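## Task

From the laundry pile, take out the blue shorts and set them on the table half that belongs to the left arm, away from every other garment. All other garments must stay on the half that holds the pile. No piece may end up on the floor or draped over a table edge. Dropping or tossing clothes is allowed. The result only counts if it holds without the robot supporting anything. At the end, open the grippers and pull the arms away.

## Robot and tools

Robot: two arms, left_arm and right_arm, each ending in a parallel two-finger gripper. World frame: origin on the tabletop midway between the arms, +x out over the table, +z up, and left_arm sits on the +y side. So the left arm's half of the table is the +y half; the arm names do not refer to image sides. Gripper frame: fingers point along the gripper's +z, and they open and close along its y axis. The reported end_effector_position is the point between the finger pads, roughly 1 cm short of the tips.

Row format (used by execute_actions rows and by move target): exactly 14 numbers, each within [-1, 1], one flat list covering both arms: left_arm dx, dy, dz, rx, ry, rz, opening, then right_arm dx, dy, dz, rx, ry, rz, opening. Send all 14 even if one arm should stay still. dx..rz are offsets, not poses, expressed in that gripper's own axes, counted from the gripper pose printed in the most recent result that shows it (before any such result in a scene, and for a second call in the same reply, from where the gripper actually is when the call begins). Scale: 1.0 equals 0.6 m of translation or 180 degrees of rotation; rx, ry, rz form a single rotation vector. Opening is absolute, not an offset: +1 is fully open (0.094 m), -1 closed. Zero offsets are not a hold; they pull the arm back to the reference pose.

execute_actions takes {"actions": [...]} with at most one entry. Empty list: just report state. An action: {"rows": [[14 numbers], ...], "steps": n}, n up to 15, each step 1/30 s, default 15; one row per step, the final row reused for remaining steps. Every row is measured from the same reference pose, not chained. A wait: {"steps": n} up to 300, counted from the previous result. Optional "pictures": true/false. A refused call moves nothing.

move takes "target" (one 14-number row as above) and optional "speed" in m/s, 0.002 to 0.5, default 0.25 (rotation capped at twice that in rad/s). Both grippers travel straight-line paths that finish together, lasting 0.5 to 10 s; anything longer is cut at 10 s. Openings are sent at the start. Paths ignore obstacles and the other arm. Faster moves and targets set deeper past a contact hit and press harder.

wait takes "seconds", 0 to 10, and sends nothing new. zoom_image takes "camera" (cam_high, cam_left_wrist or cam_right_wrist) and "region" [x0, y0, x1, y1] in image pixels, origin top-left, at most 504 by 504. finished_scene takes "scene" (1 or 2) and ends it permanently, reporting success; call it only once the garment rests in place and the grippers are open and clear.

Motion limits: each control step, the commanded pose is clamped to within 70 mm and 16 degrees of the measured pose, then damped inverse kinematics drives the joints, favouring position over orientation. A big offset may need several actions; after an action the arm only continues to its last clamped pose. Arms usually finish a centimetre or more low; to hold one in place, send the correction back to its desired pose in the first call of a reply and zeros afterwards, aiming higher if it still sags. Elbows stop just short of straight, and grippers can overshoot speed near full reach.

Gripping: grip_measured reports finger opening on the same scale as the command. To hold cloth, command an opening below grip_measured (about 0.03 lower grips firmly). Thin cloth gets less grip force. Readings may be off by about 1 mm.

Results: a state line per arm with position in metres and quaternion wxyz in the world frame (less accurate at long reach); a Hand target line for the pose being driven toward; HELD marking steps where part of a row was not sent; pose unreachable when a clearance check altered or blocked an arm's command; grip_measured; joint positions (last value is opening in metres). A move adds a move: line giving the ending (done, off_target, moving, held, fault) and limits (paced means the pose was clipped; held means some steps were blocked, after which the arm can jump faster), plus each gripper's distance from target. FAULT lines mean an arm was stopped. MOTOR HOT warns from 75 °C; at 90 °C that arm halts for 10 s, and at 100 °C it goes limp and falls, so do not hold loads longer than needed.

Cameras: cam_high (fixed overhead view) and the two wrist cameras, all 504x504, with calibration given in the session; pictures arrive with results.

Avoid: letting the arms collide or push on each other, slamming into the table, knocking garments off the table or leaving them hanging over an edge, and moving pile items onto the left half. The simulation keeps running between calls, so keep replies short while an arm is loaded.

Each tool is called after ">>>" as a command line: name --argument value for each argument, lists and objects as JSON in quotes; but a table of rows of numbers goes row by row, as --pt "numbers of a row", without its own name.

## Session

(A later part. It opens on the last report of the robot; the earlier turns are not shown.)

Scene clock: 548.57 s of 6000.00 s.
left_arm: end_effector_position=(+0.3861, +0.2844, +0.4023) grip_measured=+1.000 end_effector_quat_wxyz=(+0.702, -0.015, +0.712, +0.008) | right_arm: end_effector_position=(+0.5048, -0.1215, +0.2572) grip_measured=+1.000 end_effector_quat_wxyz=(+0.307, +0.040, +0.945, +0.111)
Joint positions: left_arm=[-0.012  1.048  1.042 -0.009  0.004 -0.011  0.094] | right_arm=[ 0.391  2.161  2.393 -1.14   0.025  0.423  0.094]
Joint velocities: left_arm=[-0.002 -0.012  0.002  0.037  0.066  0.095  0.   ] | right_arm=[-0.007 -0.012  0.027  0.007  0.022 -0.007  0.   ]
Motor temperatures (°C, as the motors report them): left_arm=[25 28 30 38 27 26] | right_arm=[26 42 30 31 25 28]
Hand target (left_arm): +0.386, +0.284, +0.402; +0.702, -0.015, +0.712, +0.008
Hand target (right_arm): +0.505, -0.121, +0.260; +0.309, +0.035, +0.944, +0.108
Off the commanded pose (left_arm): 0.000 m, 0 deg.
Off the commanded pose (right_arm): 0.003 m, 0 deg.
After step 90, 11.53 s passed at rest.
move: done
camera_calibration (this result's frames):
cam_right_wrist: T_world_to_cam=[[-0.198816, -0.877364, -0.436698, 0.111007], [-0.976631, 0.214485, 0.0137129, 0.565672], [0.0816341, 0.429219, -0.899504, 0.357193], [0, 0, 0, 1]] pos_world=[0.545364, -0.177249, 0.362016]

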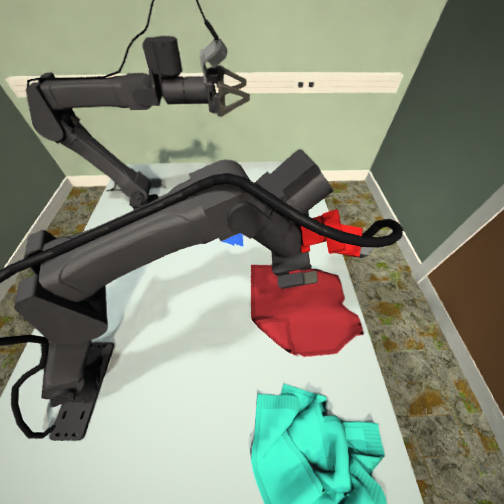

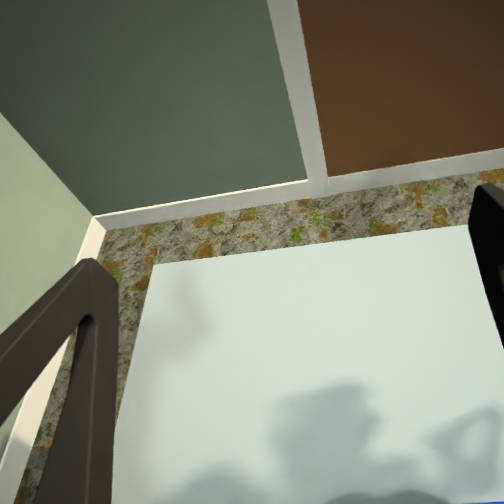

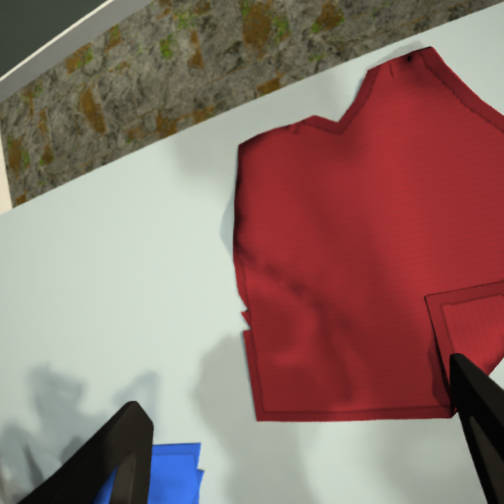

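>>> move --target '[0,0,0,0,0,0,1, 0.229,-0.133,0.175,0.072,0.199,-0.026,-0.1]' --speed 0.15

Scene clock: 589.70 s of 6000.00 s.
left_arm: end_effector_position=(+0.3861, +0.2844, +0.4023) grip_measured=+1.000 end_effector_quat_wxyz=(+0.702, -0.015, +0.712, +0.008) | right_arm: end_effector_position=(+0.4483, -0.1568, +0.0711) grip_measured=-0.099 end_effector_quat_wxyz=(-0.004, -0.002, +1.000, -0.001)
Joint positions: left_arm=[-0.012  1.048  1.042 -0.009  0.004 -0.011  0.094] | right_arm=[ 0.353  2.515  2.459 -1.523 -0.001  0.303  0.042]
Joint velocities: left_arm=[-0.002  0.007 -0.002  0.037  0.007  0.022  0.   ] | right_arm=[-0.007  0.002 -0.007 -0.051  0.007 -0.022 -0.001]
Motor temperatures (°C, as the motors report them): left_arm=[25 28 30 38 27 26] | right_arm=[26 40 30 30 25 28]
Hand target (left_arm): +0.386, +0.284, +0.402; +0.702, -0.015, +0.712, +0.008
Hand target (right_arm): +0.452, -0.160, +0.075; -0.000, -0.001, +1.000, +0.001
Off the commanded pose (left_arm): 0.000 m, 0 deg.
Off the commanded pose (right_arm): 0.010 m, 1 deg.
After step 90, 35.37 s passed at rest.
move: done
camera_calibration (this result's frames):
cam_right_wrist: T_world_to_cam=[[-0.279759, -0.95816, -0.0605361, -0.0155318], [-0.809427, 0.201485, 0.551572, 0.405351], [-0.516297, 0.203307, -0.831928, 0.437343], [0, 0, 0, 1]] pos_world=[0.549556, -0.185469, 0.139317]

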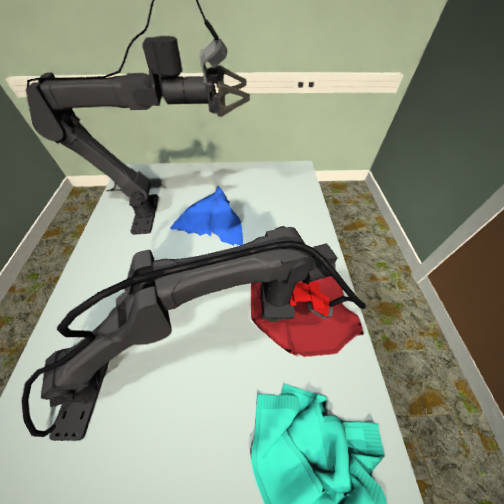

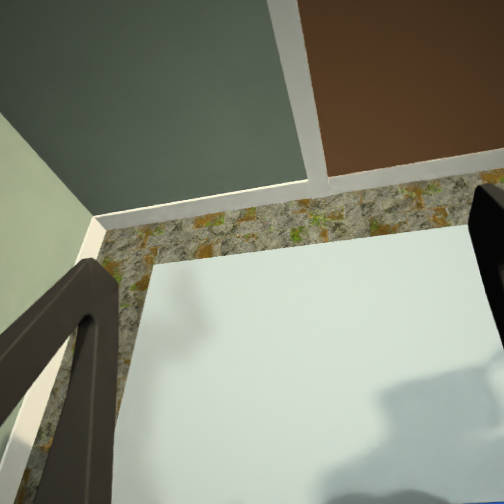

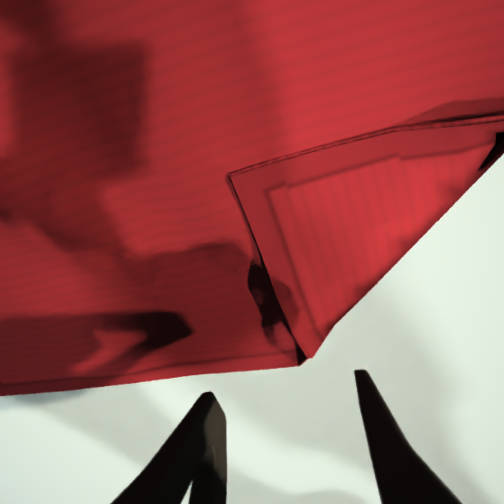

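>>> move --target '[0,0,0,0,0,0,1, -0.02,0.005,0.083,0,0,0,-0.1]' --speed 0.08

Scene clock: 597.37 s of 6000.00 s.
left_arm: end_effector_position=(+0.3861, +0.2844, +0.4023) grip_measured=+1.000 end_effector_quat_wxyz=(+0.702, -0.015, +0.712, +0.008) | right_arm: end_effector_position=(+0.4569, -0.1540, +0.0244) grip_measured=-0.099 end_effector_quat_wxyz=(-0.007, -0.003, +1.000, -0.001)
Joint positions: left_arm=[-0.012  1.048  1.042 -0.009  0.004 -0.011  0.094] | right_arm=[ 0.353  2.556  2.349 -1.377 -0.001  0.303  0.042]
Joint velocities: left_arm=[ 0.002 -0.002  0.007 -0.051  0.022 -0.037  0.   ] | right_arm=[-0.012 -0.012 -0.002  0.081  0.007 -0.022 -0.001]
Motor temperatures (°C, as the motors report them): left_arm=[25 28 30 38 27 26] | right_arm=[26 41 30 30 25 28]
Hand target (left_arm): +0.386, +0.284, +0.402; +0.702, -0.015, +0.712, +0.008
Hand target (right_arm): +0.459, -0.154, +0.021; -0.004, -0.002, +1.000, -0.001
Off the commanded pose (left_arm): 0.000 m, 0 deg.
Off the commanded pose (right_arm): 0.004 m, 0 deg.
After step 90, 3.57 s passed at rest.
move: done
camera_calibration (this result's frames):
cam_right_wrist: T_world_to_cam=[[-0.279673, -0.958355, -0.0577765, -0.0134375], [-0.806889, 0.202007, 0.555089, 0.436374], [-0.520301, 0.201863, -0.829782, 0.403973], [0, 0, 0, 1]] pos_world=[0.558535, -0.182575, 0.0922072]

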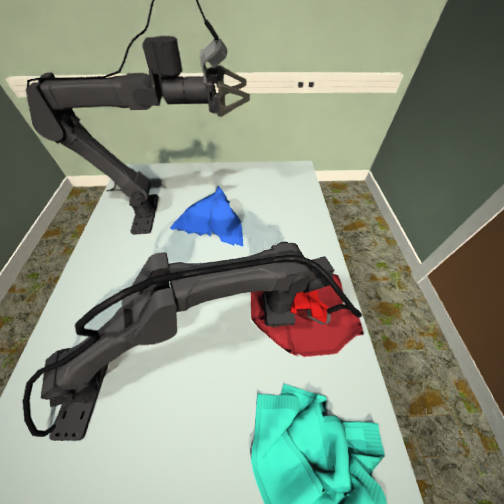

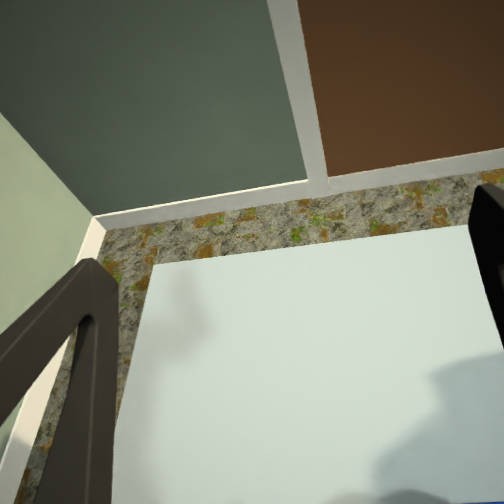

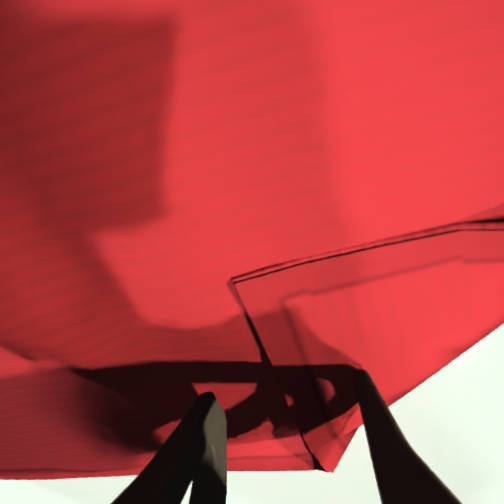

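>>> execute_actions --actions '[{"rows": [[0,0,0,0,0,0,1, 0,0,0.005,0,0,0,-1]], "steps": 15}]'

Scene clock: 600.20 s of 6000.00 s.
left_arm: end_effector_position=(+0.3861, +0.2844, +0.4023) grip_measured=+1.000 end_effector_quat_wxyz=(+0.702, -0.015, +0.712, +0.008) | right_arm: end_effector_position=(+0.4574, -0.1539, +0.0244) grip_measured=-0.995 end_effector_quat_wxyz=(-0.006, -0.003, +1.000, -0.001)
Joint positions: left_arm=[-0.012  1.048  1.042 -0.009  0.004 -0.011  0.094] | right_arm=[ 0.353  2.556  2.349 -1.375 -0.001  0.303  0.   ]
Joint velocities: left_arm=[-0.007  0.007 -0.007 -0.037 -0.007 -0.066  0.   ] | right_arm=[ 0.002 -0.012  0.007  0.081  0.037 -0.007 -0.001]
Motor temperatures (°C, as the motors report them): left_arm=[25 28 30 38 27 26] | right_arm=[26 42 30 29 25 28]
Hand target (left_arm): +0.386, +0.284, +0.402; +0.702, -0.015, +0.712, +0.008
Hand target (right_arm): +0.457, -0.154, +0.021; -0.007, -0.003, +1.000, -0.001
Off the commanded pose (left_arm): 0.000 m, 0 deg.
Off the commanded pose (right_arm): 0.003 m, 0 deg.
Steps of this call (steps 1 to 70: nothing new was sent; steps 71 to 85: all 15 steps of this action). Readings (end_effector_position):
71: left_arm (+0.3861, +0.2844, +0.4023) | right_arm (+0.4574, -0.1539, +0.0244)
72: left_arm (+0.3861, +0.2844, +0.4023) | right_arm (+0.4574, -0.1539, +0.0244)
74: left_arm (+0.3861, +0.2844, +0.4023) | right_arm (+0.4574, -0.1539, +0.0244)
78: left_arm (+0.3861, +0.2844, +0.4023) | right_arm (+0.4574, -0.1539, +0.0244)
85: the state above
camera_calibration (this result's frames):
cam_right_wrist: T_world_to_cam=[[-0.279567, -0.958321, -0.0588392, -0.013191], [-0.807897, 0.201686, 0.553738, 0.437157], [-0.518792, 0.202343, -0.830609, 0.403578], [0, 0, 0, 1]] pos_world=[0.558863, -0.182471, 0.092369]

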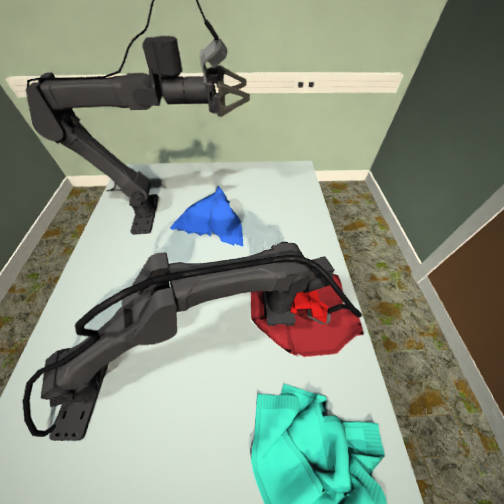

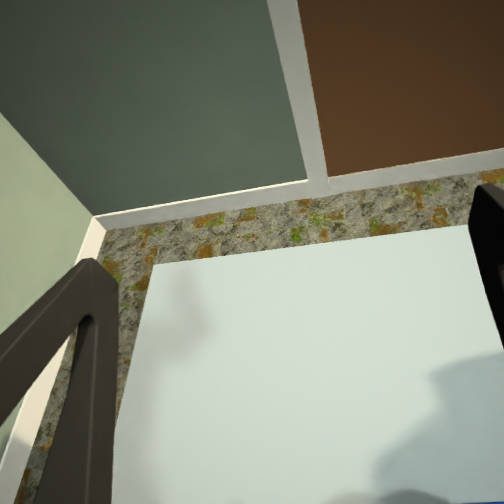

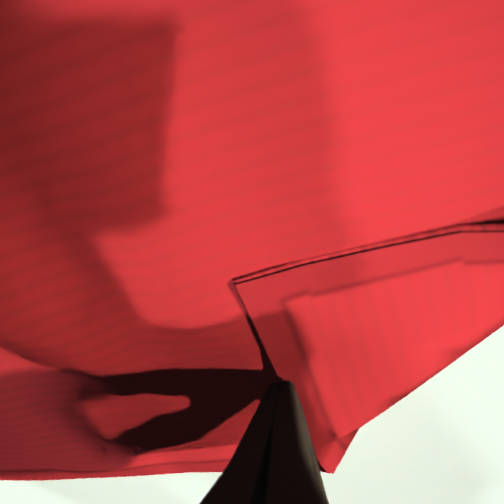

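>>> execute_actions --actions '[{"rows": [[0,0,0,0,0,0,1, 0,0,-0.01,0,0,0,-0.1],[0,0,0,0,0,0,1, 0,0,-0.01,0,0,0,-0.1],[0,0,0,0,0,0,1, 0,0,-0.01,0,0,0,-0.1],[0,0,0,0,0,0,1, 0,0,-0.01,0,0,0,-0.1],[0,0,0,0,0,0,1, 0,0,-0.01,0,0,0,-0.1],[0,0,0,0,0,0,1, 0,0,-0.01,0,0,0,-0.1],[0,0,0,0,0,0,1, 0,0,0.02,0,0,0,-0.1]], "steps": 15}]' --pictures false

Scene clock: 606.87 s of 6000.00 s.
left_arm: end_effector_position=(+0.3861, +0.2844, +0.4023) grip_measured=+1.000 end_effector_quat_wxyz=(+0.702, -0.015, +0.712, +0.008) | right_arm: end_effector_position=(+0.4551, -0.1546, +0.0153) grip_measured=-0.101 end_effector_quat_wxyz=(-0.011, -0.003, +1.000, -0.003)
Joint positions: left_arm=[-0.012  1.048  1.042 -0.009  0.004 -0.011  0.094] | right_arm=[ 0.353  2.556  2.313 -1.349 -0.001  0.303  0.042]
Joint velocities: left_arm=[-0.007 -0.012 -0.002  0.022  0.022 -0.007  0.   ] | right_arm=[-0.012 -0.012 -0.002  0.007  0.081 -0.081  0.   ]
Motor temperatures (°C, as the motors report them): left_arm=[25 28 30 38 27 26] | right_arm=[26 42 30 29 25 28]
Hand target (left_arm): +0.386, +0.284, +0.402; +0.702, -0.015, +0.712, +0.008
Hand target (right_arm): +0.457, -0.154, +0.013; -0.006, -0.003, +1.000, -0.001
Off the commanded pose (left_arm): 0.000 m, 0 deg.
Off the commanded pose (right_arm): 0.004 m, 1 deg.
Steps of this call (steps 1 to 90: nothing new was sent; then 3.17 s passed at rest; steps 91 to 105: all 15 steps of this action). Readings (end_effector_position):
91: left_arm (+0.3861, +0.2844, +0.4023) | right_arm (+0.4571, -0.1539, +0.0244)
92: left_arm (+0.3861, +0.2844, +0.4023) | right_arm (+0.4566, -0.1541, +0.0244)
94: left_arm (+0.3861, +0.2844, +0.4023) | right_arm (+0.4556, -0.1544, +0.0245)
98: left_arm (+0.3861, +0.2844, +0.4023) | right_arm (+0.4552, -0.1546, +0.0212)
105: the state above

>>> execute_actions --actions '[{"rows": [[0,0,0,0,0,0,1, 0,0,0,0,0,0,-1]], "steps": 15}]'

Scene clock: 610.43 s of 6000.00 s.
left_arm: end_effector_position=(+0.3861, +0.2844, +0.4023) grip_measured=+1.000 end_effector_quat_wxyz=(+0.702, -0.015, +0.712, +0.008) | right_arm: end_effector_position=(+0.4550, -0.1552, +0.0153) grip_measured=-0.987 end_effector_quat_wxyz=(-0.011, -0.003, +1.000, -0.004)
Joint positions: left_arm=[-0.012  1.048  1.042 -0.009  0.004 -0.011  0.094] | right_arm=[ 0.353  2.556  2.313 -1.35   0.002  0.303  0.001]
Joint velocities: left_arm=[-0.007 -0.002 -0.007  0.037 -0.022  0.007  0.   ] | right_arm=[-0.002  0.002 -0.012 -0.081  0.022 -0.022 -0.001]
Motor temperatures (°C, as the motors report them): left_arm=[25 28 30 38 27 26] | right_arm=[26 43 29 29 25 28]
Hand target (left_arm): +0.386, +0.284, +0.402; +0.702, -0.015, +0.712, +0.008
Hand target (right_arm): +0.455, -0.155, +0.015; -0.011, -0.003, +1.000, -0.003
Off the commanded pose (left_arm): 0.000 m, 0 deg.
Off the commanded pose (right_arm): 0.001 m, 0 deg.
Steps of this call (steps 1 to 90: nothing new was sent; then 0.07 s passed at rest; steps 91 to 105: all 15 steps of this action). Readings (end_effector_position):
91: left_arm (+0.3861, +0.2844, +0.4023) | right_arm (+0.4552, -0.1548, +0.0153)
92: left_arm (+0.3861, +0.2844, +0.4023) | right_arm (+0.4551, -0.1550, +0.0153)
94: left_arm (+0.3861, +0.2844, +0.4023) | right_arm (+0.4551, -0.1552, +0.0153)
98: left_arm (+0.3861, +0.2844, +0.4023) | right_arm (+0.4550, -0.1552, +0.0153)
105: the state above
camera_calibration (this result's frames):
cam_right_wrist: T_world_to_cam=[[-0.28006, -0.958683, -0.0499322, -0.0156531], [-0.802347, 0.205198, 0.560475, 0.438427], [-0.527072, 0.19703, -0.826665, 0.397929], [0, 0, 0, 1]] pos_world=[0.557124, -0.183374, 0.0824451]

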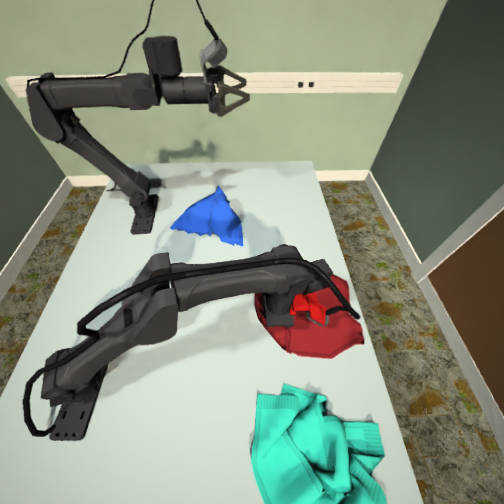

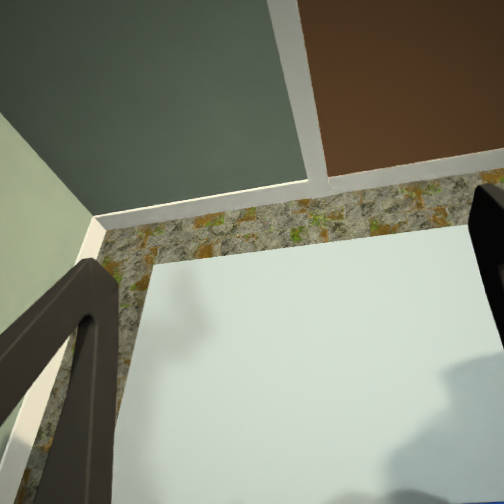

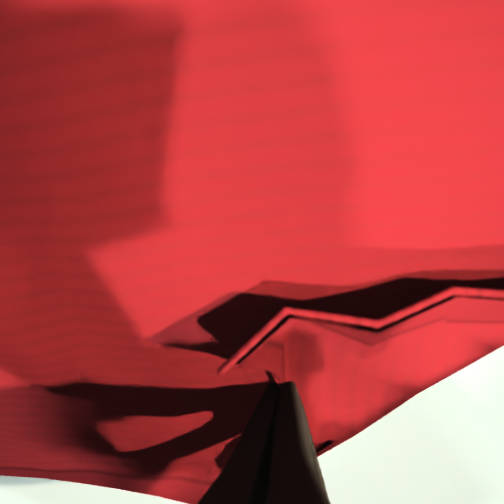

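>>> move --target '[0,0,0,0,0,0,1, 0.067,-0.167,-0.083,0,0,0,-1]' --speed 0.08

Scene clock: 618.00 s of 6000.00 s.
left_arm: end_effector_position=(+0.3861, +0.2844, +0.4023) grip_measured=+1.000 end_effector_quat_wxyz=(+0.702, -0.015, +0.712, +0.008) | right_arm: end_effector_position=(+0.4184, -0.2522, +0.0614) grip_measured=-0.987 end_effector_quat_wxyz=(-0.019, +0.000, +1.000, -0.003)
Joint positions: left_arm=[-0.012  1.048  1.042 -0.009  0.004 -0.011  0.094] | right_arm=[ 0.162  2.259  1.968 -1.318  0.002  0.118  0.001]
Joint velocities: left_arm=[-0.002 -0.007 -0.022 -0.037 -0.037 -0.007  0.   ] | right_arm=[ 0.002  0.007  0.007 -0.081 -0.081  0.051 -0.   ]
Motor temperatures (°C, as the motors report them): left_arm=[25 28 30 38 27 26] | right_arm=[26 43 29 29 25 28]
Hand target (left_arm): +0.386, +0.284, +0.402; +0.702, -0.015, +0.712, +0.008
Hand target (right_arm): +0.418, -0.256, +0.068; -0.011, -0.002, +1.000, -0.006
Off the commanded pose (left_arm): 0.000 m, 0 deg.
Off the commanded pose (right_arm): 0.007 m, 1 deg.
After step 90, 2.73 s passed at rest.
move: done
camera_calibration (this result's frames):
cam_right_wrist: T_world_to_cam=[[-0.286083, -0.957045, -0.0471261, -0.113833], [-0.791532, 0.208317, 0.574527, 0.39856], [-0.540031, 0.201664, -0.817128, 0.44182], [0, 0, 0, 1]] pos_world=[0.521504, -0.281069, 0.126675]

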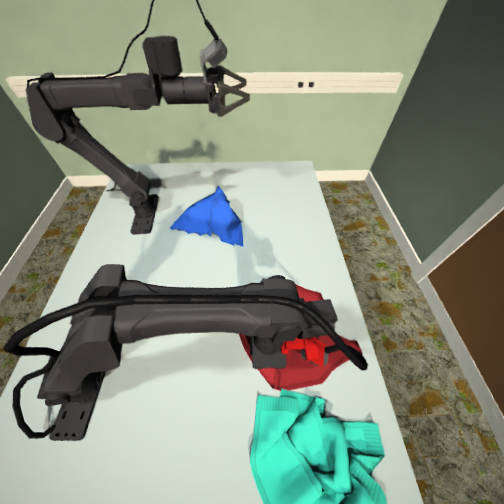

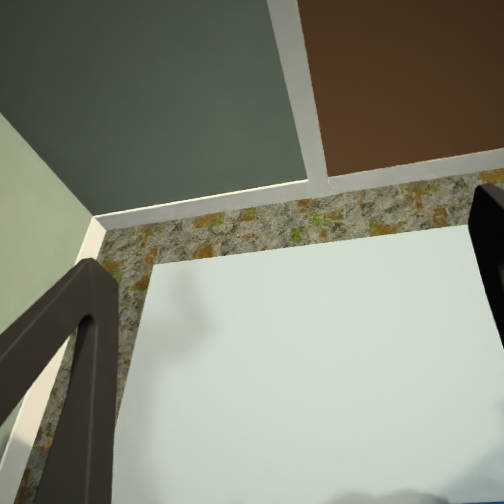

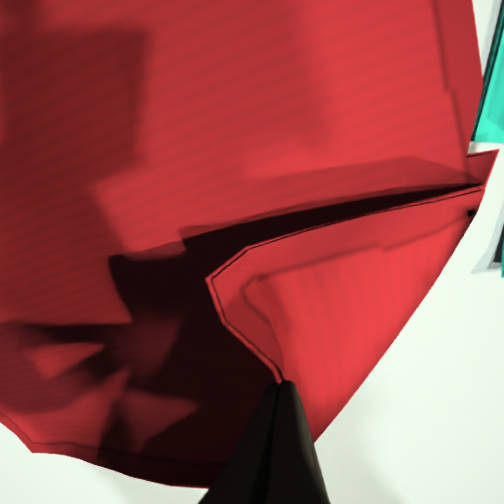

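>>> execute_actions --actions '[{"rows": [[0,0,0,0,0,0,1, 0,0,0,0,0,0,1]], "steps": 12}]' --pictures false

Scene clock: 621.67 s of 6000.00 s.
left_arm: end_effector_position=(+0.3861, +0.2844, +0.4023) grip_measured=+1.000 end_effector_quat_wxyz=(+0.702, -0.015, +0.712, +0.008) | right_arm: end_effector_position=(+0.4184, -0.2522, +0.0614) grip_measured=+1.000 end_effector_quat_wxyz=(-0.019, -0.001, +1.000, -0.003)
Joint positions: left_arm=[-0.012  1.048  1.042 -0.009  0.004 -0.011  0.094] | right_arm=[ 0.162  2.259  1.968 -1.318  0.002  0.115  0.094]
Joint velocities: left_arm=[-0.002 -0.002 -0.002  0.007  0.007 -0.022  0.   ] | right_arm=[ 0.037 -0.007 -0.002  0.007 -0.007  0.007  0.   ]
Motor temperatures (°C, as the motors report them): left_arm=[25 28 30 39 27 26] | right_arm=[26 43 29 28 25 28]
Hand target (left_arm): +0.386, +0.284, +0.402; +0.702, -0.015, +0.712, +0.008
Hand target (right_arm): +0.418, -0.252, +0.061; -0.019, -0.000, +1.000, -0.003
Off the commanded pose (left_arm): 0.000 m, 0 deg.
Off the commanded pose (right_arm): 0.000 m, 0 deg.
Steps of this call (steps 1 to 90: nothing new was sent; then 0.27 s passed at rest; steps 91 to 102: all 12 steps of this action). Readings (end_effector_position):
91: left_arm (+0.3861, +0.2844, +0.4023) | right_arm (+0.4184, -0.2522, +0.0614)
92: left_arm (+0.3861, +0.2844, +0.4023) | right_arm (+0.4184, -0.2522, +0.0614)
94: left_arm (+0.3861, +0.2844, +0.4023) | right_arm (+0.4184, -0.2522, +0.0614)
98: left_arm (+0.3861, +0.2844, +0.4023) | right_arm (+0.4184, -0.2522, +0.0614)
102: the state above

>>> move --target '[0,0,0,0,0,0,1, 0.363,-0.113,-0.40,0,0,0,1]' --speed 0.2

Scene clock: 628.93 s of 6000.00 s.
left_arm: end_effector_position=(+0.3861, +0.2844, +0.4023) grip_measured=+1.000 end_effector_quat_wxyz=(+0.702, -0.015, +0.712, +0.008) | right_arm: end_effector_position=(+0.2168, -0.3163, +0.3201) grip_measured=+1.000 end_effector_quat_wxyz=(+0.264, +0.002, +0.964, -0.016)
Joint positions: left_arm=[-0.012  1.048  1.042 -0.009  0.004 -0.011  0.094] | right_arm=[-0.016  1.162  1.677 -1.55   0.002 -0.056  0.094]
Joint velocities: left_arm=[ 0.002 -0.007 -0.012  0.051  0.007 -0.095  0.   ] | right_arm=[-0.012  0.007 -0.027  0.066  0.051  0.037  0.   ]
Motor temperatures (°C, as the motors report them): left_arm=[25 28 30 39 27 26] | right_arm=[26 43 29 28 25 28]
Hand target (left_arm): +0.386, +0.284, +0.402; +0.702, -0.015, +0.712, +0.008
Hand target (right_arm): +0.214, -0.319, +0.319; +0.262, +0.002, +0.965, -0.020
Off the commanded pose (left_arm): 0.000 m, 0 deg.
Off the commanded pose (right_arm): 0.012 m, 33 deg; orientation clipped at the last step of the last action.
joint sent to its limit (right arm) — the command would take joint 4 (wrist pitch) past its lower limit, so that joint was sent only as far as its limit.
After step 90, 2.10 s passed at rest.
move: off_target (right_arm); limits=paced
camera_calibration (this result's frames):
cam_right_wrist: T_world_to_cam=[[-0.224381, -0.959349, -0.171179, -0.195059], [-0.974462, 0.2193, 0.0482883, 0.315339], [-0.00878576, 0.177643, -0.984056, 0.487952], [0, 0, 0, 1]] pos_world=[0.267805, -0.342964, 0.431554]

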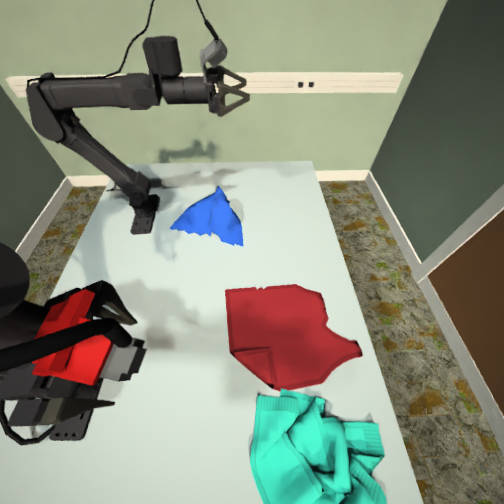

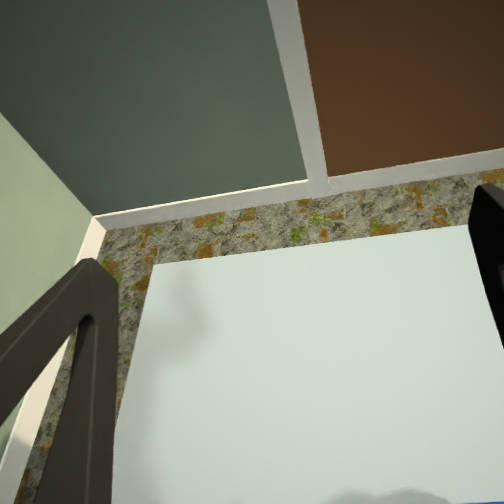

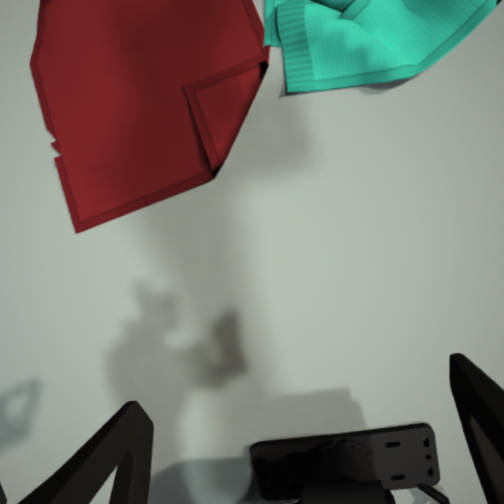

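>>> finished_scene --scene 2

The scene is finished: the task was done.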